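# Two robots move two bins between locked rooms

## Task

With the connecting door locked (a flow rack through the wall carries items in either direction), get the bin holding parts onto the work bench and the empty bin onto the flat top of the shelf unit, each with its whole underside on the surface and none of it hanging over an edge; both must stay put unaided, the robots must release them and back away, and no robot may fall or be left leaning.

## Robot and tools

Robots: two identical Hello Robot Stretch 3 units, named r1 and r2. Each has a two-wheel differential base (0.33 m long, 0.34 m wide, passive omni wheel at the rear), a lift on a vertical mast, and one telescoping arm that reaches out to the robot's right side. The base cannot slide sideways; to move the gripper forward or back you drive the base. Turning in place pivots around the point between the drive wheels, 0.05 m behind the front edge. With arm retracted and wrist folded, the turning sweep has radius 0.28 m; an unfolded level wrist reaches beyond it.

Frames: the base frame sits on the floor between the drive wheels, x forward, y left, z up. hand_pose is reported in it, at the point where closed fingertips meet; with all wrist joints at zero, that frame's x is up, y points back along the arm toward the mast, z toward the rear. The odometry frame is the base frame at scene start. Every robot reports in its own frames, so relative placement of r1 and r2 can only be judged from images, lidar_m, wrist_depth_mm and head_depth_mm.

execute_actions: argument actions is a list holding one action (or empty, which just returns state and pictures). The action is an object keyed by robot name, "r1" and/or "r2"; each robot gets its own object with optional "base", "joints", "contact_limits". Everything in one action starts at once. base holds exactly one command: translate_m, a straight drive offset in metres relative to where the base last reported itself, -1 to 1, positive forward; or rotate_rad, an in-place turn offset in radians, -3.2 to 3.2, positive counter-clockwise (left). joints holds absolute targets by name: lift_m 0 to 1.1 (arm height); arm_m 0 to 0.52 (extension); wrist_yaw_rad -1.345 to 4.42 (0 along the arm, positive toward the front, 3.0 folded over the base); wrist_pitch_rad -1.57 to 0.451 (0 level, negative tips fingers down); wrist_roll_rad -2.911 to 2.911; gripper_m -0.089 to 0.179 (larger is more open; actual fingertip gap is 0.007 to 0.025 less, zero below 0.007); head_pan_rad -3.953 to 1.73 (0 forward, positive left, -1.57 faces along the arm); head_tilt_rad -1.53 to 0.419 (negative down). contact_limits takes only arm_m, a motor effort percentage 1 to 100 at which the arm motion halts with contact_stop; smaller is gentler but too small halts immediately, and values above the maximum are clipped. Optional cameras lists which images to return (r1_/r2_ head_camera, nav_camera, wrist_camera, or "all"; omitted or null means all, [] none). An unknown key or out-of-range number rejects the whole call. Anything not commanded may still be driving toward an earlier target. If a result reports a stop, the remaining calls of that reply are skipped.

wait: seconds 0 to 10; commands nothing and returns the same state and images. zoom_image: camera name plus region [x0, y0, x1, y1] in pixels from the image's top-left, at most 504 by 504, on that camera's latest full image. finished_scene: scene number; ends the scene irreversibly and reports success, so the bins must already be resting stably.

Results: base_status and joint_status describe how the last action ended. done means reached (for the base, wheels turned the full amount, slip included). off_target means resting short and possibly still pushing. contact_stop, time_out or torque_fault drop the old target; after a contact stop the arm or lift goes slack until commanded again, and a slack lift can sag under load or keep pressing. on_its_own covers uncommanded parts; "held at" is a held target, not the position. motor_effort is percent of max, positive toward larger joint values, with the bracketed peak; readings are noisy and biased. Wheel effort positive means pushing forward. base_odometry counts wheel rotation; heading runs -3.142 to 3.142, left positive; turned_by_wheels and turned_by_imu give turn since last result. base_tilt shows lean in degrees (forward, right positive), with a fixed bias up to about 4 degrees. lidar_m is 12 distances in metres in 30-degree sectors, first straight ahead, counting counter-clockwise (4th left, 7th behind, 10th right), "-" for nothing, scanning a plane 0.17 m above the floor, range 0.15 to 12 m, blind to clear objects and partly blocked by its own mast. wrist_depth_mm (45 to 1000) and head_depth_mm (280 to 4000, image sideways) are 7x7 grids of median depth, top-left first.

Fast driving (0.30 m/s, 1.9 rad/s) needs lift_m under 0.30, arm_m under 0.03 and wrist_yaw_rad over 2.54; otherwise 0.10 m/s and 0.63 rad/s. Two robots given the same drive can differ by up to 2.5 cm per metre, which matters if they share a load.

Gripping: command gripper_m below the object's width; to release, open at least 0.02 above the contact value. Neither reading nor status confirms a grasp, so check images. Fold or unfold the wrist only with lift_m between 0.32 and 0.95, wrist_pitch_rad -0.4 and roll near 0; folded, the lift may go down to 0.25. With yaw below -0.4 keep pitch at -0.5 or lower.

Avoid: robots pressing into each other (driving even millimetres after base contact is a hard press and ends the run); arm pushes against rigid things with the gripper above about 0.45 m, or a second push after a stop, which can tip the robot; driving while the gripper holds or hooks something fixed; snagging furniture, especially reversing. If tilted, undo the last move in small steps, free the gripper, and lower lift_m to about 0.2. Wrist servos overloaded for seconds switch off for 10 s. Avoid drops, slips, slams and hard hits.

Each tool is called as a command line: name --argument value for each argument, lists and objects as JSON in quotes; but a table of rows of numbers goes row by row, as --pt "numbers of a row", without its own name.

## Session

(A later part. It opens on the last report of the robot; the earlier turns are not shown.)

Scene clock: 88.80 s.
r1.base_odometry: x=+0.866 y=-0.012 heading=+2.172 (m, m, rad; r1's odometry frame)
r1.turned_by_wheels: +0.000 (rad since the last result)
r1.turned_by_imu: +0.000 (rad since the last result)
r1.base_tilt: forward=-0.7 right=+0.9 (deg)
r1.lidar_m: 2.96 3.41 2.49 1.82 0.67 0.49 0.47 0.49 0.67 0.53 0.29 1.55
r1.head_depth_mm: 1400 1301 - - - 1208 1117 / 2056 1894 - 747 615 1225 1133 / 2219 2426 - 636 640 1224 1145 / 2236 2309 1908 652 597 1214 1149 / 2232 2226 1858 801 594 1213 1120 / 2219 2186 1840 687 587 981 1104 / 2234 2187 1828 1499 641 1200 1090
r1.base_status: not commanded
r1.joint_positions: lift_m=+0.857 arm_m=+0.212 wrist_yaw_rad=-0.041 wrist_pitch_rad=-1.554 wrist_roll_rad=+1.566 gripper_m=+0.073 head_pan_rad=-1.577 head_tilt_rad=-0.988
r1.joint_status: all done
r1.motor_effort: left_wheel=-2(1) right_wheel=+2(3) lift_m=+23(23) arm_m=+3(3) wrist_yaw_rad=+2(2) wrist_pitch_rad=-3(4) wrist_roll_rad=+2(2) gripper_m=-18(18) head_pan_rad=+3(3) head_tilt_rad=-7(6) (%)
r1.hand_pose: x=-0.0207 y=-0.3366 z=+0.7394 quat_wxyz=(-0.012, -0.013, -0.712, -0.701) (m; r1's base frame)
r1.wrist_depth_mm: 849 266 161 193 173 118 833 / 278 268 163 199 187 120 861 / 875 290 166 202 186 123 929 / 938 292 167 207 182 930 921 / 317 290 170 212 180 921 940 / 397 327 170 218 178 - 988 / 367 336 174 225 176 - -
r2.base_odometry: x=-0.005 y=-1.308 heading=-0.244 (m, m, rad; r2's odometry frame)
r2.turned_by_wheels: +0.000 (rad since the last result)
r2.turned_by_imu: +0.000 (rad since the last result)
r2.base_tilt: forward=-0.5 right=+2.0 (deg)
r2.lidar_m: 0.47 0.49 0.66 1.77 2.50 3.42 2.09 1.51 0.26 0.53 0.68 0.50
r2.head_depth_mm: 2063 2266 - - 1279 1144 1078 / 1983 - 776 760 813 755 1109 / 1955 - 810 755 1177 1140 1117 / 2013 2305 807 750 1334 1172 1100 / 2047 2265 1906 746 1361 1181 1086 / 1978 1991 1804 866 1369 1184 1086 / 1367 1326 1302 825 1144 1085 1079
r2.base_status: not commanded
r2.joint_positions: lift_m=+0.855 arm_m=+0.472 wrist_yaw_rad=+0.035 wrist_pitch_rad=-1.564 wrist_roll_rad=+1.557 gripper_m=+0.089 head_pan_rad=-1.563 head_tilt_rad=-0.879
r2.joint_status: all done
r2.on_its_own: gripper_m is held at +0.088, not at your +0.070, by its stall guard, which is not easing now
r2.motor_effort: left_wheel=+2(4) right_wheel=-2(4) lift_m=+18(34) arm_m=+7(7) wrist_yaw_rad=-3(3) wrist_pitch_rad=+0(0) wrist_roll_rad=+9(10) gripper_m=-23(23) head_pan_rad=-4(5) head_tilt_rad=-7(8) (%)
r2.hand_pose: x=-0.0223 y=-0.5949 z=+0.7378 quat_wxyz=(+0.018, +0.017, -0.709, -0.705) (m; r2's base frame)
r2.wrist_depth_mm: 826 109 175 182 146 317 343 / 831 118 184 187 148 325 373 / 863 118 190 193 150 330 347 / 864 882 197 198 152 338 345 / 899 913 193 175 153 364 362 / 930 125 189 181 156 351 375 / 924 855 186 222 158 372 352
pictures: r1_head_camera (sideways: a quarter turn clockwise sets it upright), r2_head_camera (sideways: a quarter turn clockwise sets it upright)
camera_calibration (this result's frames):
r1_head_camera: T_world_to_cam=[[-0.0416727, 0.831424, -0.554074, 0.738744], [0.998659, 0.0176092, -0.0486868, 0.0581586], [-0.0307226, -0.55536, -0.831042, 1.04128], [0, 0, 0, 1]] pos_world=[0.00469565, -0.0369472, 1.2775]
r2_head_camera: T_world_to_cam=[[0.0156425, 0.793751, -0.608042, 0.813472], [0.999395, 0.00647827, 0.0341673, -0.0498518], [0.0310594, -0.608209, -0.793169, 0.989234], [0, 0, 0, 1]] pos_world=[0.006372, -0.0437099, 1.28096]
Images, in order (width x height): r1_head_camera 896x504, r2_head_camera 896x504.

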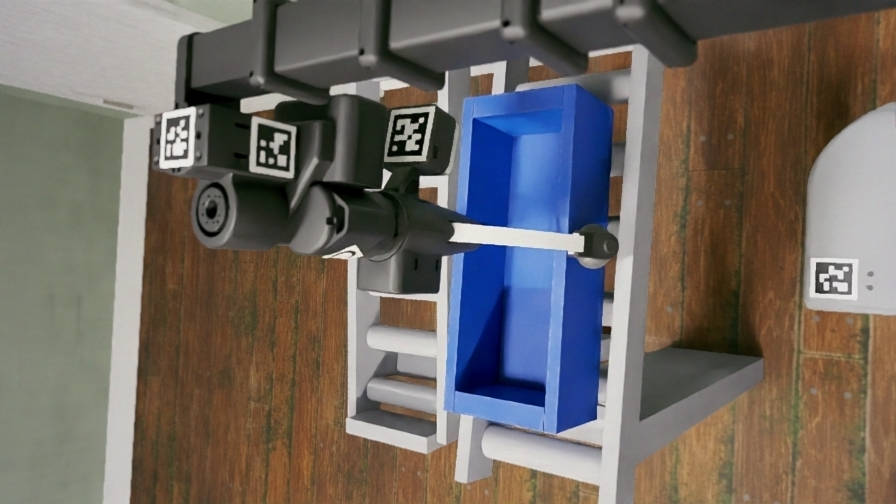

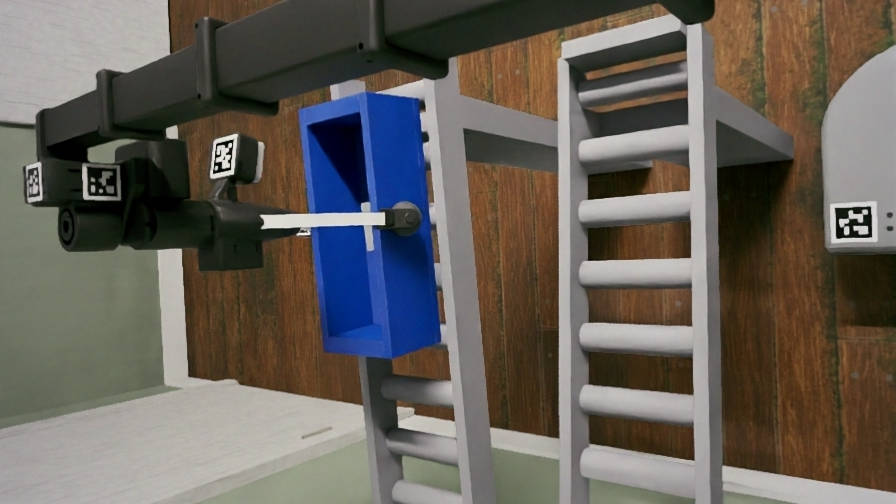

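execute_actions --actions '[{"r1":{"joints":{"arm_m":0.196,"lift_m":0.87}},"r2":{"joints":{"arm_m":0.452,"lift_m":0.875}}}]' --cameras '[]'

execute_actions --actions '[{"r1":{"joints":{"lift_m":0.855}},"r2":{"joints":{"lift_m":0.857}}}]' --cameras '["r2_head_camera","r1_head_camera"]'

Scene clock: 90.13 s.
r1.base_odometry: x=+0.866 y=-0.012 heading=+2.172 (m, m, rad; r1's odometry frame)
r1.turned_by_wheels: +0.000 (rad since the last result)
r1.turned_by_imu: +0.000 (rad since the last result)
r1.base_tilt: forward=-0.6 right=+0.9 (deg)
r1.lidar_m: 2.96 3.43 2.48 1.82 0.67 0.49 0.47 0.49 0.67 0.53 0.29 1.55
r1.head_depth_mm: 1400 1241 - - 1342 1213 1108 / 2067 - - 704 582 1224 1134 / 2198 2412 - 605 603 1219 1145 / 2243 2315 1907 612 596 1213 1151 / 2216 2219 1849 804 595 1207 1117 / 2231 2226 1838 809 583 981 1100 / 2241 2196 1837 1505 639 1200 1097
r1.base_status: not commanded
r1.joint_positions: lift_m=+0.870 arm_m=+0.196 wrist_yaw_rad=-0.041 wrist_pitch_rad=-1.554 wrist_roll_rad=+1.566 gripper_m=+0.073 head_pan_rad=-1.577 head_tilt_rad=-0.988
r1.joint_status: all done
r1.motor_effort: left_wheel=-2(1) right_wheel=+3(3) lift_m=+38(39) arm_m=-2(3) wrist_yaw_rad=+1(1) wrist_pitch_rad=-4(4) wrist_roll_rad=+2(2) gripper_m=-19(19) head_pan_rad=+3(2) head_tilt_rad=-6(6) (%)
r1.hand_pose: x=-0.0207 y=-0.3210 z=+0.7517 quat_wxyz=(-0.012, -0.013, -0.712, -0.701) (m; r1's base frame)
r1.wrist_depth_mm: 863 289 163 189 182 117 868 / 283 296 163 195 187 116 865 / 930 294 165 200 184 120 924 / 948 317 167 208 182 947 925 / 337 300 170 213 180 970 965 / 401 342 171 220 177 - 984 / 382 368 173 228 174 - -
r2.base_odometry: x=-0.005 y=-1.308 heading=-0.244 (m, m, rad; r2's odometry frame)
r2.turned_by_wheels: +0.000 (rad since the last result)
r2.turned_by_imu: +0.000 (rad since the last result)
r2.base_tilt: forward=-0.6 right=+2.1 (deg)
r2.lidar_m: 0.47 0.49 0.66 1.77 2.49 3.40 2.09 1.50 0.26 0.53 0.68 0.49
r2.head_depth_mm: 2072 2337 - 1516 1330 1142 1073 / 1960 2219 776 757 811 755 1104 / - - 788 753 1172 1142 1126 / 2031 2306 786 738 1320 1179 1099 / 2059 2272 789 736 1357 1187 1095 / 1955 1997 1789 834 1363 1163 1087 / 1362 1326 1307 825 1142 1087 1077
r2.base_status: not commanded
r2.joint_positions: lift_m=+0.875 arm_m=+0.452 wrist_yaw_rad=+0.033 wrist_pitch_rad=-1.558 wrist_roll_rad=+1.566 gripper_m=+0.089 head_pan_rad=-1.563 head_tilt_rad=-0.879
r2.joint_status: all done
r2.on_its_own: gripper_m is held at +0.088, not at your +0.070, by its stall guard, which is not easing now
r2.motor_effort: left_wheel=+2(3) right_wheel=-1(2) lift_m=+39(42) arm_m=-4(5) wrist_yaw_rad=-2(3) wrist_pitch_rad=-3(4) wrist_roll_rad=+3(9) gripper_m=-20(23) head_pan_rad=-5(4) head_tilt_rad=-7(7) (%)
r2.hand_pose: x=-0.0222 y=-0.5762 z=+0.7568 quat_wxyz=(+0.013, +0.013, -0.711, -0.703) (m; r2's base frame)
r2.wrist_depth_mm: 832 115 173 186 138 349 350 / 853 125 188 190 139 392 359 / 865 125 193 196 141 355 356 / 885 125 198 203 142 356 357 / 923 928 203 175 143 980 362 / 915 125 207 181 154 - 370 / 932 886 206 219 165 366 362
pictures: none
No camera images: the call's "cameras" was empty. Leave "cameras" out to get every camera's image.

Scene clock: 91.10 s.
r1.base_odometry: x=+0.866 y=-0.012 heading=+2.172 (m, m, rad; r1's odometry frame)
r1.turned_by_wheels: +0.000 (rad since the last result)
r1.turned_by_imu: +0.000 (rad since the last result)
r1.base_tilt: forward=-0.7 right=+0.9 (deg)
r1.lidar_m: 2.95 3.42 2.49 1.82 0.67 0.49 0.47 0.49 0.67 0.53 0.29 1.56
r1.head_depth_mm: 1395 1306 - - - 1217 1122 / 2071 1981 - 826 609 1222 1131 / 2199 2413 - 633 636 1217 1148 / 2231 2248 1906 - 618 1211 1149 / 2197 2237 1850 806 594 1211 1115 / 2239 2170 1848 811 583 979 1099 / 2224 2206 1828 1494 639 1204 1096
r1.base_status: not commanded
r1.joint_positions: lift_m=+0.855 arm_m=+0.196 wrist_yaw_rad=-0.041 wrist_pitch_rad=-1.554 wrist_roll_rad=+1.566 gripper_m=+0.073 head_pan_rad=-1.577 head_tilt_rad=-0.988
r1.joint_status: all done
r1.motor_effort: left_wheel=-1(1) right_wheel=+3(3) lift_m=+22(32) arm_m=-2(2) wrist_yaw_rad=+2(1) wrist_pitch_rad=-3(4) wrist_roll_rad=+2(2) gripper_m=-19(19) head_pan_rad=+2(3) head_tilt_rad=-6(6) (%)
r1.hand_pose: x=-0.0207 y=-0.3210 z=+0.7374 quat_wxyz=(-0.012, -0.013, -0.712, -0.701) (m; r1's base frame)
r1.wrist_depth_mm: 259 871 162 195 170 120 851 / 262 293 163 200 186 121 868 / 299 295 166 204 185 124 899 / 938 297 167 208 182 922 906 / 315 288 170 213 180 933 965 / 401 307 171 217 178 - 989 / 367 348 173 222 176 - 973
r2.base_odometry: x=-0.005 y=-1.308 heading=-0.244 (m, m, rad; r2's odometry frame)
r2.turned_by_wheels: +0.000 (rad since the last result)
r2.turned_by_imu: +0.000 (rad since the last result)
r2.base_tilt: forward=-0.6 right=+2.1 (deg)
r2.lidar_m: 0.47 0.49 0.66 1.77 2.49 3.39 2.09 1.51 0.26 0.53 0.68 0.49
r2.head_depth_mm: 2071 2301 - - 1292 1138 1075 / 1993 - 787 759 811 758 1118 / 1998 - 788 737 1173 1145 1108 / 2021 2313 810 738 1323 1172 1097 / 2040 2246 1905 738 1355 1178 1085 / 1973 1968 1798 837 1358 1162 1088 / 1365 1329 1311 824 1136 1084 1076
r2.base_status: not commanded
r2.joint_positions: lift_m=+0.857 arm_m=+0.452 wrist_yaw_rad=+0.033 wrist_pitch_rad=-1.557 wrist_roll_rad=+1.566 gripper_m=+0.089 head_pan_rad=-1.563 head_tilt_rad=-0.879
r2.joint_status: all done
r2.on_its_own: gripper_m is held at +0.088, not at your +0.070, by its stall guard, which is not easing now
r2.motor_effort: left_wheel=+2(3) right_wheel=-1(2) lift_m=+28(34) arm_m=-3(4) wrist_yaw_rad=-2(1) wrist_pitch_rad=-3(3) wrist_roll_rad=+3(3) gripper_m=-20(20) head_pan_rad=-4(4) head_tilt_rad=-6(7) (%)
r2.hand_pose: x=-0.0222 y=-0.5763 z=+0.7392 quat_wxyz=(+0.013, +0.013, -0.711, -0.703) (m; r2's base frame)
r2.wrist_depth_mm: 838 114 180 182 139 327 339 / 828 114 185 188 140 339 354 / 856 125 190 194 140 337 343 / 884 124 197 200 142 340 348 / 894 902 203 175 143 355 353 / 911 124 208 181 155 997 362 / 961 857 205 223 165 368 353
pictures: r1_head_camera (sideways: a quarter turn clockwise sets it upright), r2_head_camera (sideways: a quarter turn clockwise sets it upright)
camera_calibration (this result's frames):
r1_head_camera: T_world_to_cam=[[-0.0416725, 0.831438, -0.554053, 0.738716], [0.998659, 0.0176103, -0.0486862, 0.0581578], [-0.0307225, -0.555339, -0.831057, 1.0413], [0, 0, 0, 1]] pos_world=[0.00469565, -0.0369466, 1.2775]
r2_head_camera: T_world_to_cam=[[0.0156434, 0.79375, -0.608042, 0.813472], [0.999395, 0.00647709, 0.0341673, -0.0498518], [0.0310586, -0.608209, -0.793169, 0.989234], [0, 0, 0, 1]] pos_world=[0.00637195, -0.0437099, 1.28096]
Images, in order (width x height): r1_head_camera 896x504, r2_head_camera 896x504.

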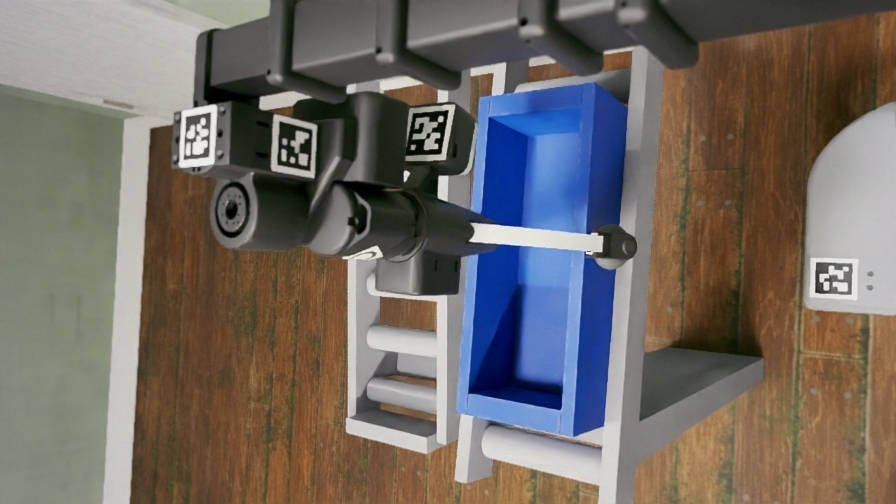

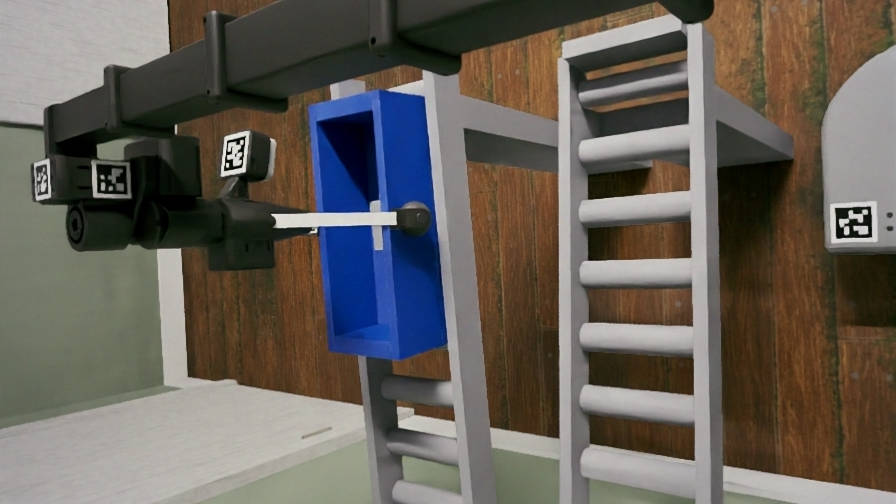

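execute_actions --actions '[{"r1":{"joints":{"arm_m":0.203,"lift_m":0.852}},"r2":{"joints":{"lift_m":0.852}}}]' --cameras '[]'

execute_actions --actions '[{"r1":{"joints":{"gripper_m":0.179}},"r2":{"joints":{"gripper_m":0.179}}}]' --cameras '["r2_head_camera","r1_head_camera"]'

execute_actions --actions '[{"r1":{"joints":{"lift_m":0.93}},"r2":{"joints":{"lift_m":0.93}}}]' --cameras '["r2_head_camera","r1_head_camera"]'

Scene clock: 92.03 s.
r1.base_odometry: x=+0.866 y=-0.012 heading=+2.172 (m, m, rad; r1's odometry frame)
r1.turned_by_wheels: +0.000 (rad since the last result)
r1.turned_by_imu: +0.000 (rad since the last result)
r1.base_tilt: forward=-0.7 right=+1.0 (deg)
r1.lidar_m: 2.95 3.42 2.49 1.81 0.67 0.49 0.47 0.49 0.67 0.53 0.29 1.55
r1.head_depth_mm: 1405 1308 - - - 1210 1116 / 2083 1963 - 793 608 1220 1130 / 2239 2391 - 645 603 1215 1151 / 2179 2277 1911 620 608 1210 1150 / 2248 2235 1848 807 592 1217 1115 / 2237 2200 1846 811 581 984 1102 / 2223 2211 1824 1500 641 1209 1101
r1.base_status: not commanded
r1.joint_positions: lift_m=+0.852 arm_m=+0.203 wrist_yaw_rad=-0.041 wrist_pitch_rad=-1.557 wrist_roll_rad=+1.566 gripper_m=+0.073 head_pan_rad=-1.577 head_tilt_rad=-0.988
r1.joint_status: all done
r1.motor_effort: left_wheel=-1(2) right_wheel=+3(3) lift_m=+22(20) arm_m=+3(3) wrist_yaw_rad=+0(1) wrist_pitch_rad=-2(3) wrist_roll_rad=+1(2) gripper_m=-19(20) head_pan_rad=+3(2) head_tilt_rad=-7(6) (%)
r1.hand_pose: x=-0.0207 y=-0.3269 z=+0.7345 quat_wxyz=(-0.012, -0.013, -0.712, -0.702) (m; r1's base frame)
r1.wrist_depth_mm: 253 853 161 198 169 122 827 / 267 878 163 201 187 123 887 / 292 306 165 204 185 124 887 / 921 308 167 209 183 912 925 / 309 284 170 213 180 919 938 / 457 329 171 219 179 - 979 / 369 337 174 220 176 - 998
r2.base_odometry: x=-0.005 y=-1.308 heading=-0.244 (m, m, rad; r2's odometry frame)
r2.turned_by_wheels: +0.000 (rad since the last result)
r2.turned_by_imu: +0.000 (rad since the last result)
r2.base_tilt: forward=-0.5 right=+1.9 (deg)
r2.lidar_m: 0.47 0.49 0.67 1.77 2.50 3.38 2.09 1.51 0.26 0.53 0.68 0.49
r2.head_depth_mm: 2055 2298 - - 1290 1140 1071 / 1976 - 776 756 811 756 1108 / 1997 - 791 736 1165 1142 1114 / 2025 2292 812 736 1326 1175 1095 / 2047 2310 1912 740 1355 1177 1086 / 1959 2011 1826 860 1363 1179 1096 / 1359 1321 1297 825 1141 1081 1074
r2.base_status: not commanded
r2.joint_positions: lift_m=+0.855 arm_m=+0.452 wrist_yaw_rad=+0.032 wrist_pitch_rad=-1.562 wrist_roll_rad=+1.566 gripper_m=+0.089 head_pan_rad=-1.563 head_tilt_rad=-0.879
r2.joint_status: lift_m contact_stop (moved -0.002 of -0.005)
r2.on_its_own: gripper_m is held at +0.088, not at your +0.070, by its stall guard, which is not easing now; lift_m is slack since a contact_stop, until your next command for it
r2.motor_effort: left_wheel=+3(3) right_wheel=-5(5) lift_m=+29(28) arm_m=-4(3) wrist_yaw_rad=-1(1) wrist_pitch_rad=-1(3) wrist_roll_rad=+3(2) gripper_m=-21(21) head_pan_rad=-4(4) head_tilt_rad=-6(7) (%)
r2.hand_pose: x=-0.0223 y=-0.5751 z=+0.7373 quat_wxyz=(+0.013, +0.013, -0.710, -0.704) (m; r2's base frame)
r2.wrist_depth_mm: 819 116 179 181 136 330 337 / 835 116 185 187 137 343 352 / 852 127 189 192 138 335 341 / 880 126 196 200 139 341 344 / 883 126 203 175 140 354 356 / 917 125 209 180 161 - 360 / 887 131 211 222 163 366 352
pictures: none
No camera images: the call's "cameras" was empty. Leave "cameras" out to get every camera's image.

not run: a stop came earlier in this reply.

not run: a stop came earlier in this reply.

execute_actions --actions '[{"r1":{"joints":{"gripper_m":0.179}},"r2":{"joints":{"gripper_m":0.179,"lift_m":0.858}}}]' --cameras '["r2_head_camera","r1_head_camera"]'

execute_actions --actions '[{"r1":{"joints":{"lift_m":0.93}},"r2":{"joints":{"lift_m":0.93}}}]' --cameras '["r2_head_camera","r1_head_camera"]'

Scene clock: 93.77 s.
r1.base_odometry: x=+0.866 y=-0.012 heading=+2.172 (m, m, rad; r1's odometry frame)
r1.turned_by_wheels: +0.000 (rad since the last result)
r1.turned_by_imu: +0.000 (rad since the last result)
r1.base_tilt: forward=-0.6 right=+1.0 (deg)
r1.lidar_m: 2.96 3.43 2.49 1.82 0.67 0.49 0.47 0.49 0.67 0.53 0.29 1.55
r1.head_depth_mm: 1398 1317 - - - 1208 1118 / 2066 1986 - 641 659 1224 1129 / 2213 2402 - 646 603 1224 1149 / 2224 2293 1895 623 609 1220 1153 / 2216 2234 1856 804 590 1215 1115 / 2217 2236 1831 809 648 987 1101 / 2271 2194 1827 1499 640 1200 1097
r1.base_status: not commanded
r1.joint_positions: lift_m=+0.852 arm_m=+0.203 wrist_yaw_rad=-0.041 wrist_pitch_rad=-1.557 wrist_roll_rad=+1.566 gripper_m=+0.179 head_pan_rad=-1.577 head_tilt_rad=-0.988
r1.joint_status: all done
r1.motor_effort: left_wheel=-2(1) right_wheel=+3(3) lift_m=+22(22) arm_m=+3(3) wrist_yaw_rad=+0(2) wrist_pitch_rad=-2(2) wrist_roll_rad=+2(1) gripper_m=+1(85) head_pan_rad=+3(3) head_tilt_rad=-6(6) (%)
r1.hand_pose: x=-0.0207 y=-0.3269 z=+0.7344 quat_wxyz=(-0.012, -0.013, -0.712, -0.702) (m; r1's base frame)
r1.wrist_depth_mm: 254 856 162 201 189 826 824 / 265 864 164 207 187 127 853 / 293 307 166 210 184 129 890 / 946 308 167 212 182 915 933 / 312 521 171 216 180 945 939 / - 332 170 220 178 979 972 / 371 334 173 219 175 967 -
r2.base_odometry: x=-0.005 y=-1.308 heading=-0.244 (m, m, rad; r2's odometry frame)
r2.turned_by_wheels: +0.000 (rad since the last result)
r2.turned_by_imu: +0.000 (rad since the last result)
r2.base_tilt: forward=-0.6 right=+2.0 (deg)
r2.lidar_m: 0.47 0.49 0.66 1.76 2.49 3.40 2.10 1.51 0.26 0.53 0.68 0.49
r2.head_depth_mm: 2064 2276 - - 1290 1147 1071 / 1975 - 1725 793 809 757 1108 / 1983 - 1791 770 1166 1143 1115 / 2029 2313 1353 730 1325 1173 1097 / 2052 2250 1892 740 1356 1180 1086 / 1971 1983 1610 755 1361 1170 1089 / 1364 1333 1302 819 1141 1086 1072
r2.base_status: not commanded
r2.joint_positions: lift_m=+0.858 arm_m=+0.452 wrist_yaw_rad=+0.032 wrist_pitch_rad=-1.558 wrist_roll_rad=+1.566 gripper_m=+0.179 head_pan_rad=-1.563 head_tilt_rad=-0.879
r2.joint_status: all done
r2.motor_effort: left_wheel=+1(4) right_wheel=-1(5) lift_m=+35(40) arm_m=-3(3) wrist_yaw_rad=-1(1) wrist_pitch_rad=-3(3) wrist_roll_rad=+3(3) gripper_m=+0(86) head_pan_rad=-5(4) head_tilt_rad=-7(6) (%)
r2.hand_pose: x=-0.0222 y=-0.5762 z=+0.7399 quat_wxyz=(+0.013, +0.013, -0.711, -0.703) (m; r2's base frame)
r2.wrist_depth_mm: 797 184 257 260 197 333 340 / 837 199 254 266 206 346 353 / 871 873 209 214 206 334 341 / 860 870 146 146 146 341 347 / 914 900 123 125 127 357 353 / 908 925 194 215 153 364 350 / - 933 194 224 155 369 351
pictures: r1_head_camera (sideways: a quarter turn clockwise sets it upright), r2_head_camera (sideways: a quarter turn clockwise sets it upright)
camera_calibration (this result's frames):
r1_head_camera: T_world_to_cam=[[-0.0416727, 0.831441, -0.554049, 0.738711], [0.998659, 0.0176108, -0.0486861, 0.0581577], [-0.0307223, -0.555334, -0.83106, 1.0413], [0, 0, 0, 1]] pos_world=[0.00469566, -0.0369465, 1.2775]
r2_head_camera: T_world_to_cam=[[0.0156435, 0.793751, -0.608042, 0.813472], [0.999395, 0.00647696, 0.0341673, -0.0498518], [0.0310586, -0.608209, -0.793169, 0.989234], [0, 0, 0, 1]] pos_world=[0.00637194, -0.0437099, 1.28096]
Images, in order (width x height): r1_head_camera 896x504, r2_head_camera 896x504.

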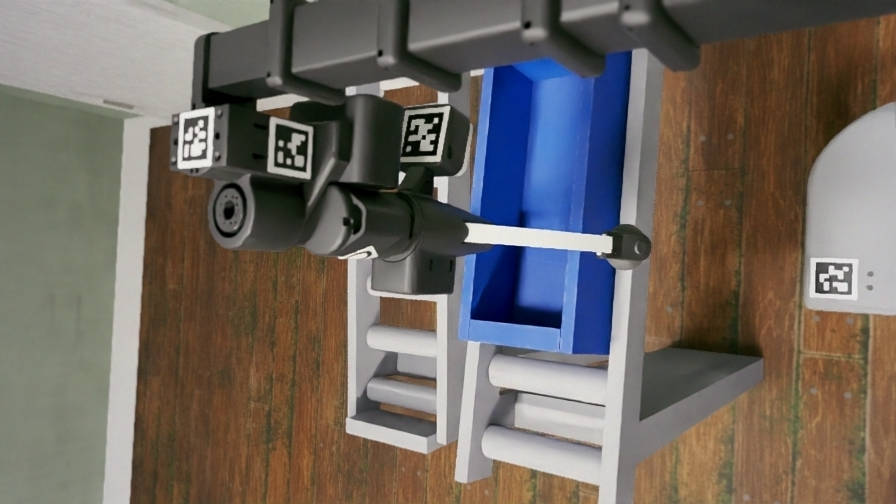

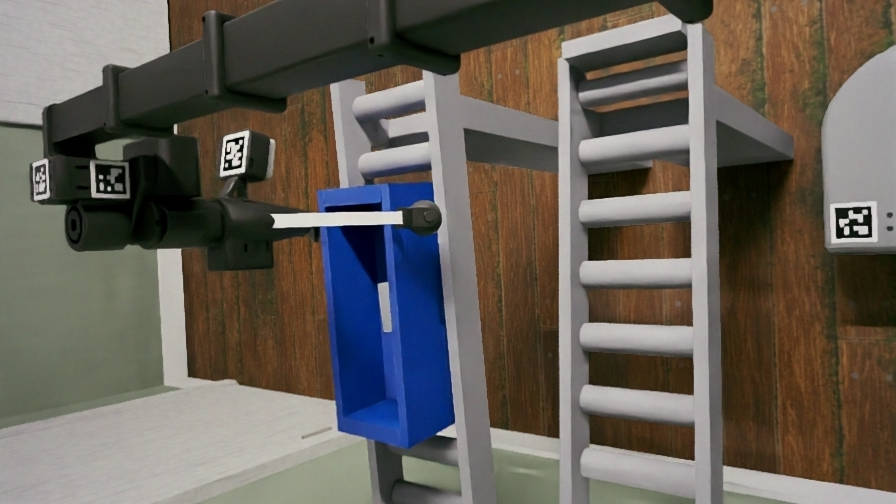

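Scene clock: 95.30 s.
r1.base_odometry: x=+0.866 y=-0.012 heading=+2.172 (m, m, rad; r1's odometry frame)
r1.turned_by_wheels: +0.000 (rad since the last result)
r1.turned_by_imu: +0.000 (rad since the last result)
r1.base_tilt: forward=-0.7 right=+1.0 (deg)
r1.lidar_m: 2.96 3.42 2.49 1.82 0.67 0.49 0.47 0.49 0.67 0.53 0.29 1.55
r1.head_depth_mm: 1413 - 1378 837 729 1193 1105 / - - - 836 708 1220 1138 / 2126 - - 828 716 1220 1149 / 2155 2264 - 837 1350 1219 1149 / 2231 2222 1848 838 662 1208 1119 / 2229 2194 1844 810 645 981 1100 / 2260 2207 1814 1504 640 1195 1096
r1.base_status: not commanded
r1.joint_positions: lift_m=+0.930 arm_m=+0.203 wrist_yaw_rad=-0.041 wrist_pitch_rad=-1.557 wrist_roll_rad=+1.566 gripper_m=+0.179 head_pan_rad=-1.577 head_tilt_rad=-0.988
r1.joint_status: all done
r1.motor_effort: left_wheel=-2(1) right_wheel=+3(3) lift_m=+36(38) arm_m=+3(3) wrist_yaw_rad=+1(1) wrist_pitch_rad=-2(2) wrist_roll_rad=+1(1) gripper_m=+1(1) head_pan_rad=+3(2) head_tilt_rad=-6(6) (%)
r1.hand_pose: x=-0.0207 y=-0.3269 z=+0.8118 quat_wxyz=(-0.012, -0.013, -0.712, -0.702) (m; r1's base frame)
r1.wrist_depth_mm: 939 347 915 927 310 903 930 / 356 353 295 294 291 - 930 / 666 379 970 963 303 - 964 / 391 384 319 312 646 - - / 383 380 313 312 - - - / 421 419 441 465 - - - / 422 426 317 316 338 - -
r2.base_odometry: x=-0.005 y=-1.308 heading=-0.244 (m, m, rad; r2's odometry frame)
r2.turned_by_wheels: +0.000 (rad since the last result)
r2.turned_by_imu: +0.000 (rad since the last result)
r2.base_tilt: forward=-0.5 right=+1.9 (deg)
r2.lidar_m: 0.47 0.49 0.66 1.77 2.50 3.38 2.09 1.51 0.26 0.52 0.68 0.49
r2.head_depth_mm: - - 1808 1540 1356 1141 1067 / 2142 2228 1871 791 815 755 1111 / - 2239 1866 862 1164 1139 1111 / 2087 2264 1893 813 1327 1169 1090 / 2048 2251 1893 1508 1356 1181 1090 / 1964 1993 1798 832 1348 1162 1095 / 1367 1322 1311 824 1140 1090 1079
r2.base_status: not commanded
r2.joint_positions: lift_m=+0.930 arm_m=+0.452 wrist_yaw_rad=+0.032 wrist_pitch_rad=-1.558 wrist_roll_rad=+1.566 gripper_m=+0.179 head_pan_rad=-1.563 head_tilt_rad=-0.879
r2.joint_status: all done
r2.motor_effort: left_wheel=+2(1) right_wheel=-1(1) lift_m=+35(36) arm_m=-3(3) wrist_yaw_rad=-1(1) wrist_pitch_rad=-3(3) wrist_roll_rad=+2(3) gripper_m=+0(0) head_pan_rad=-4(4) head_tilt_rad=-7(6) (%)
r2.hand_pose: x=-0.0222 y=-0.5762 z=+0.8120 quat_wxyz=(+0.013, +0.013, -0.711, -0.703) (m; r2's base frame)
r2.wrist_depth_mm: 891 894 259 261 384 389 958 / 934 925 294 333 384 448 991 / 929 929 272 283 389 417 427 / 913 988 289 300 388 415 - / 959 983 323 - 430 - - / 984 - 308 313 397 421 - / - 937 323 326 405 426 909
pictures: r1_head_camera (sideways: a quarter turn clockwise sets it upright), r2_head_camera (sideways: a quarter turn clockwise sets it upright)
camera_calibration (this result's frames):
r1_head_camera: T_world_to_cam=[[-0.0416726, 0.831441, -0.554048, 0.73871], [0.998659, 0.0176107, -0.0486861, 0.0581577], [-0.0307224, -0.555334, -0.83106, 1.0413], [0, 0, 0, 1]] pos_world=[0.00469566, -0.0369465, 1.2775]
r2_head_camera: T_world_to_cam=[[0.0156434, 0.793751, -0.608042, 0.813472], [0.999395, 0.00647708, 0.0341673, -0.0498518], [0.0310586, -0.608209, -0.793169, 0.989234], [0, 0, 0, 1]] pos_world=[0.00637195, -0.0437099, 1.28096]
Images, in order (width x height): r1_head_camera 896x504, r2_head_camera 896x504.

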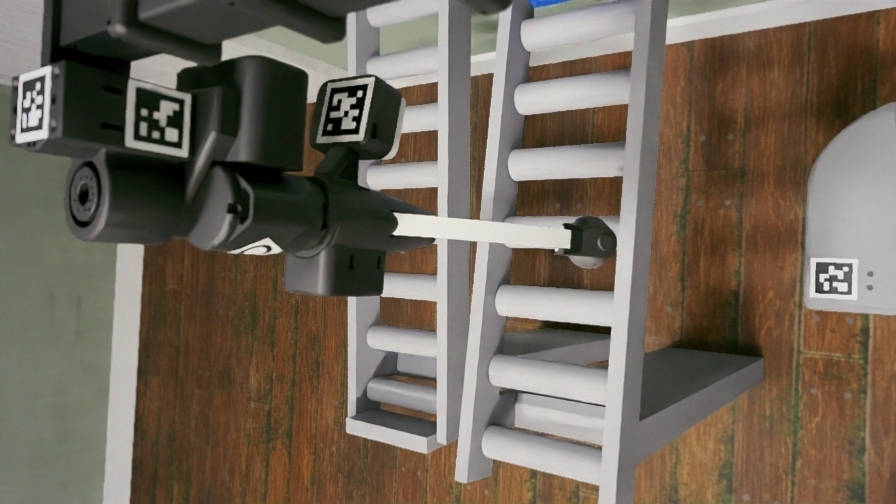

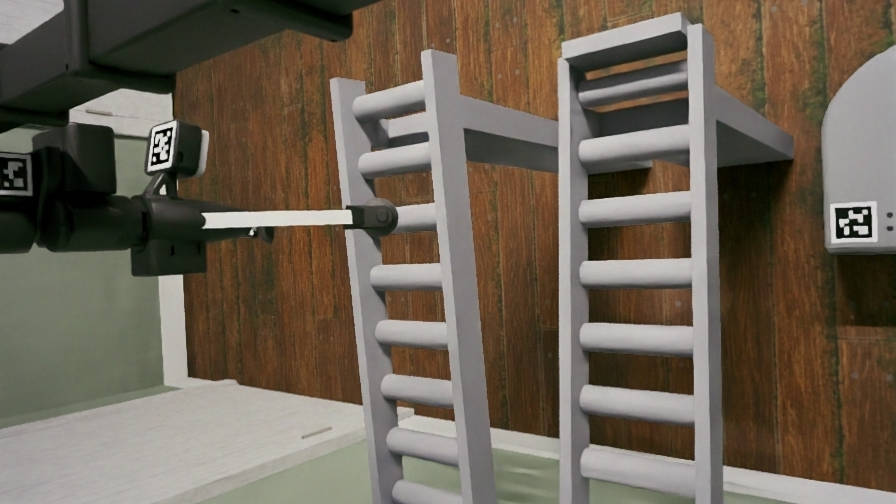

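execute_actions --actions '[{"r1":{"base":{"translate_m":0.05},"joints":{"arm_m":0.47,"lift_m":0.88}},"r2":{"base":{"translate_m":-0.01},"joints":{"arm_m":0.185,"lift_m":0.88}}}]' --cameras '["r2_wrist_camera","r1_wrist_camera"]'

Scene clock: 98.63 s.
r1.base_odometry: x=+0.838 y=+0.029 heading=+2.171 (m, m, rad; r1's odometry frame)
r1.turned_by_wheels: +0.000 (rad since the last result)
r1.turned_by_imu: -0.001 (rad since the last result)
r1.base_tilt: forward=-0.6 right=+0.9 (deg)
r1.lidar_m: 2.90 3.42 2.49 2.02 0.74 0.54 0.52 0.54 0.74 0.38 0.27 1.50
r1.head_depth_mm: 1466 - - - 686 1226 1126 / - 2265 1873 848 704 1225 1132 / - 2143 1870 788 1338 1218 1139 / 2216 2187 1868 790 1340 1219 1150 / 2239 2246 1866 792 655 1185 1115 / 2236 2225 1831 794 637 1187 1102 / 2230 2180 1825 1570 1360 1218 1094
r1.base_status: done
r1.joint_positions: lift_m=+0.880 arm_m=+0.470 wrist_yaw_rad=-0.041 wrist_pitch_rad=-1.557 wrist_roll_rad=+1.567 gripper_m=+0.179 head_pan_rad=-1.577 head_tilt_rad=-0.988
r1.joint_status: all done
r1.motor_effort: left_wheel=-2(4) right_wheel=+2(6) lift_m=+21(35) arm_m=+3(2) wrist_yaw_rad=+0(1) wrist_pitch_rad=-2(2) wrist_roll_rad=+2(2) gripper_m=+1(0) head_pan_rad=+2(3) head_tilt_rad=-7(6) (%)
r1.hand_pose: x=-0.0207 y=-0.5939 z=+0.7625 quat_wxyz=(-0.012, -0.013, -0.712, -0.702) (m; r1's base frame)
r1.wrist_depth_mm: 891 874 291 284 283 886 233 / 898 890 284 281 259 889 232 / 957 928 289 300 282 940 232 / 935 958 299 308 303 927 242 / - 993 988 317 313 531 245 / - - 999 335 324 391 271 / - - - 351 - 353 253
r2.base_odometry: x=-0.015 y=-1.306 heading=-0.244 (m, m, rad; r2's odometry frame)
r2.turned_by_wheels: +0.000 (rad since the last result)
r2.turned_by_imu: +0.000 (rad since the last result)
r2.base_tilt: forward=-0.8 right=+2.0 (deg)
r2.lidar_m: 0.48 0.50 0.68 1.81 2.49 3.38 2.08 1.50 0.26 0.51 0.69 0.50
r2.head_depth_mm: 2078 2302 - 1502 1340 1152 1071 / 2051 2276 - - 729 687 1102 / 2057 2312 - - 726 982 1104 / 2052 2239 1897 1495 722 1150 1099 / 2055 2241 1892 821 745 702 1083 / 1992 2027 1822 863 1362 1177 1089 / 1404 1361 1306 839 1234 1093 1081
r2.base_status: done
r2.joint_positions: lift_m=+0.880 arm_m=+0.185 wrist_yaw_rad=+0.032 wrist_pitch_rad=-1.558 wrist_roll_rad=+1.567 gripper_m=+0.179 head_pan_rad=-1.563 head_tilt_rad=-0.879
r2.joint_status: all done
r2.motor_effort: left_wheel=+2(4) right_wheel=-1(6) lift_m=+25(27) arm_m=-4(4) wrist_yaw_rad=-1(1) wrist_pitch_rad=-3(3) wrist_roll_rad=+2(3) gripper_m=+0(0) head_pan_rad=-4(4) head_tilt_rad=-6(7) (%)
r2.hand_pose: x=-0.0222 y=-0.3092 z=+0.7624 quat_wxyz=(+0.013, +0.013, -0.711, -0.703) (m; r2's base frame)
r2.wrist_depth_mm: 830 851 289 283 880 919 929 / 254 407 325 337 - 943 923 / 393 872 335 338 - 943 973 / 249 896 339 343 951 984 - / 246 956 339 344 966 980 - / - 979 344 344 - - - / - 953 302 270 908 883 923
pictures: r1_wrist_camera, r2_wrist_camera
camera_calibration (this result's frames):
r1_wrist_camera: T_world_to_cam=[[-0.000494788, 0.999251, -0.0386888, 0.622458], [0.983846, 0.00741242, 0.178865, -0.0818373], [0.179018, -0.0379753, -0.983113, 0.896521], [0, 0, 0, 1]] pos_world=[-0.0796699, -0.587339, 0.920102]
r2_wrist_camera: T_world_to_cam=[[-0.00536305, 0.999318, 0.0365441, 0.273147], [0.98807, -0.000329056, 0.154003, -0.0526297], [0.15391, 0.0369341, -0.987394, 0.936736], [0, 0, 0, 1]] pos_world=[-0.090706, -0.307576, 0.923051]
Images, in order (width x height): r1_wrist_camera 644x364, r2_wrist_camera 644x364.

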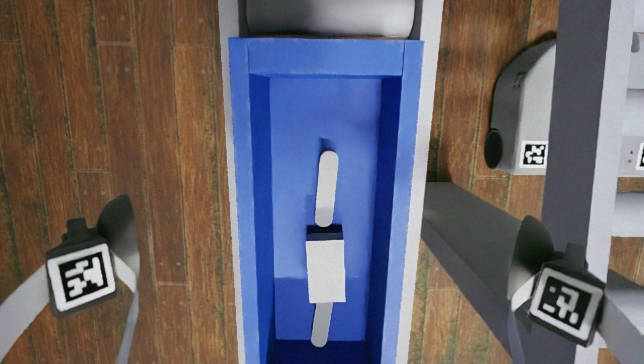

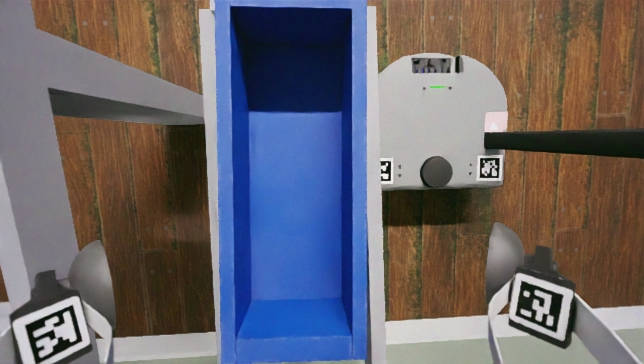

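execute_actions --actions '[{"r1":{"base":{"translate_m":0.035},"joints":{"arm_m":0.474,"lift_m":0.81}},"r2":{"base":{"translate_m":-0.028},"joints":{"arm_m":0.192,"lift_m":0.79}}}]' --cameras '["r2_wrist_camera","r1_wrist_camera"]'

Scene clock: 100.47 s.
r1.base_odometry: x=+0.818 y=+0.058 heading=+2.171 (m, m, rad; r1's odometry frame)
r1.turned_by_wheels: +0.000 (rad since the last result)
r1.turned_by_imu: -0.001 (rad since the last result)
r1.base_tilt: forward=-0.7 right=+1.0 (deg)
r1.lidar_m: 2.87 3.41 2.48 2.15 0.79 0.58 0.56 0.58 0.79 0.26 0.26 1.47
r1.head_depth_mm: 1662 1605 1437 - - - - / 2113 - 1371 812 1042 1220 1124 / 2125 - 1882 785 676 1220 1142 / 2170 2292 1861 794 665 1232 1155 / 2197 2226 1851 773 659 1051 1123 / 2233 2201 1841 1507 647 1220 1100 / 2234 2191 1829 1558 1372 1222 1099
r1.base_status: done
r1.joint_positions: lift_m=+0.810 arm_m=+0.474 wrist_yaw_rad=-0.041 wrist_pitch_rad=-1.557 wrist_roll_rad=+1.567 gripper_m=+0.179 head_pan_rad=-1.577 head_tilt_rad=-0.988
r1.joint_status: all done
r1.motor_effort: left_wheel=-2(3) right_wheel=+2(8) lift_m=+21(21) arm_m=+3(3) wrist_yaw_rad=+1(1) wrist_pitch_rad=-2(2) wrist_roll_rad=+2(1) gripper_m=+1(1) head_pan_rad=+2(3) head_tilt_rad=-6(6) (%)
r1.hand_pose: x=-0.0207 y=-0.5979 z=+0.6925 quat_wxyz=(-0.012, -0.013, -0.712, -0.702) (m; r1's base frame)
r1.wrist_depth_mm: 839 815 177 214 198 810 787 / 859 852 180 221 195 833 - / 859 854 182 228 193 845 - / 886 875 218 238 192 886 895 / 909 917 223 240 222 470 436 / - 938 227 257 219 391 202 / 996 971 231 270 257 974 230
r2.base_odometry: x=-0.042 y=-1.299 heading=-0.244 (m, m, rad; r2's odometry frame)
r2.turned_by_wheels: +0.000 (rad since the last result)
r2.turned_by_imu: +0.000 (rad since the last result)
r2.base_tilt: forward=-0.6 right=+1.9 (deg)
r2.lidar_m: 0.51 0.53 0.72 1.92 2.49 3.37 2.06 1.47 0.25 0.33 0.74 0.53
r2.head_depth_mm: 2069 2236 1901 - - 1145 1072 / 2058 2232 1986 - 697 688 1107 / 2055 2262 1966 - 728 785 1106 / 2076 2248 1905 787 714 918 1100 / 2056 2236 1930 820 718 1157 1092 / 2016 2153 1883 824 1344 1172 1092 / 1465 1441 1376 855 1304 699 1100
r2.base_status: done
r2.joint_positions: lift_m=+0.790 arm_m=+0.192 wrist_yaw_rad=+0.032 wrist_pitch_rad=-1.558 wrist_roll_rad=+1.567 gripper_m=+0.179 head_pan_rad=-1.563 head_tilt_rad=-0.879
r2.joint_status: all done
r2.motor_effort: left_wheel=+2(4) right_wheel=-1(6) lift_m=+25(25) arm_m=+4(5) wrist_yaw_rad=-1(1) wrist_pitch_rad=-3(3) wrist_roll_rad=+3(2) gripper_m=+0(0) head_pan_rad=-4(5) head_tilt_rad=-7(7) (%)
r2.hand_pose: x=-0.0222 y=-0.3157 z=+0.6724 quat_wxyz=(+0.013, +0.013, -0.711, -0.703) (m; r2's base frame)
r2.wrist_depth_mm: 765 759 188 206 809 836 834 / 268 777 220 252 179 820 841 / 319 422 220 254 180 - 848 / 804 819 217 254 215 857 875 / 816 832 218 257 252 909 923 / 826 855 217 260 253 895 893 / - 865 249 259 254 898 938
pictures: r1_wrist_camera, r2_wrist_camera
camera_calibration (this result's frames):
r1_wrist_camera: T_world_to_cam=[[-0.000495014, 0.999251, -0.0386888, 0.623749], [0.983846, 0.00741264, 0.178865, -0.0692881], [0.179018, -0.0379753, -0.983113, 0.827558], [0, 0, 0, 1]] pos_world=[-0.0796699, -0.591342, 0.850108]
r2_wrist_camera: T_world_to_cam=[[-0.00536259, 0.999318, 0.0365441, 0.282887], [0.98807, -0.000329509, 0.154003, -0.0387727], [0.15391, 0.036934, -0.987394, 0.848115], [0, 0, 0, 1]] pos_world=[-0.090706, -0.314031, 0.833058]
Images, in order (width x height): r1_wrist_camera 644x364, r2_wrist_camera 644x364.

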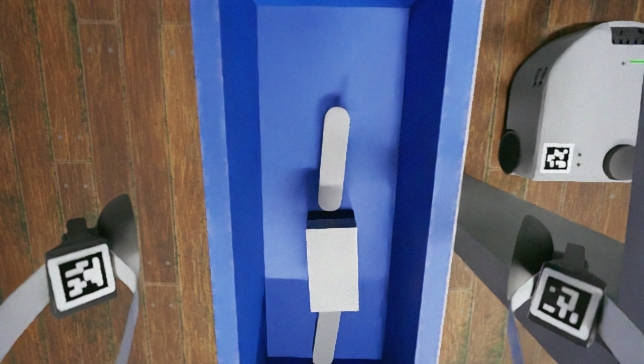

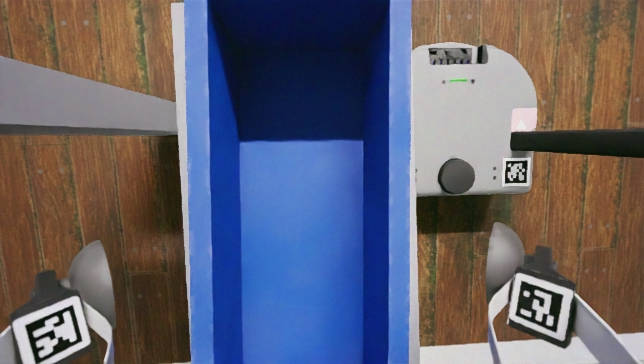

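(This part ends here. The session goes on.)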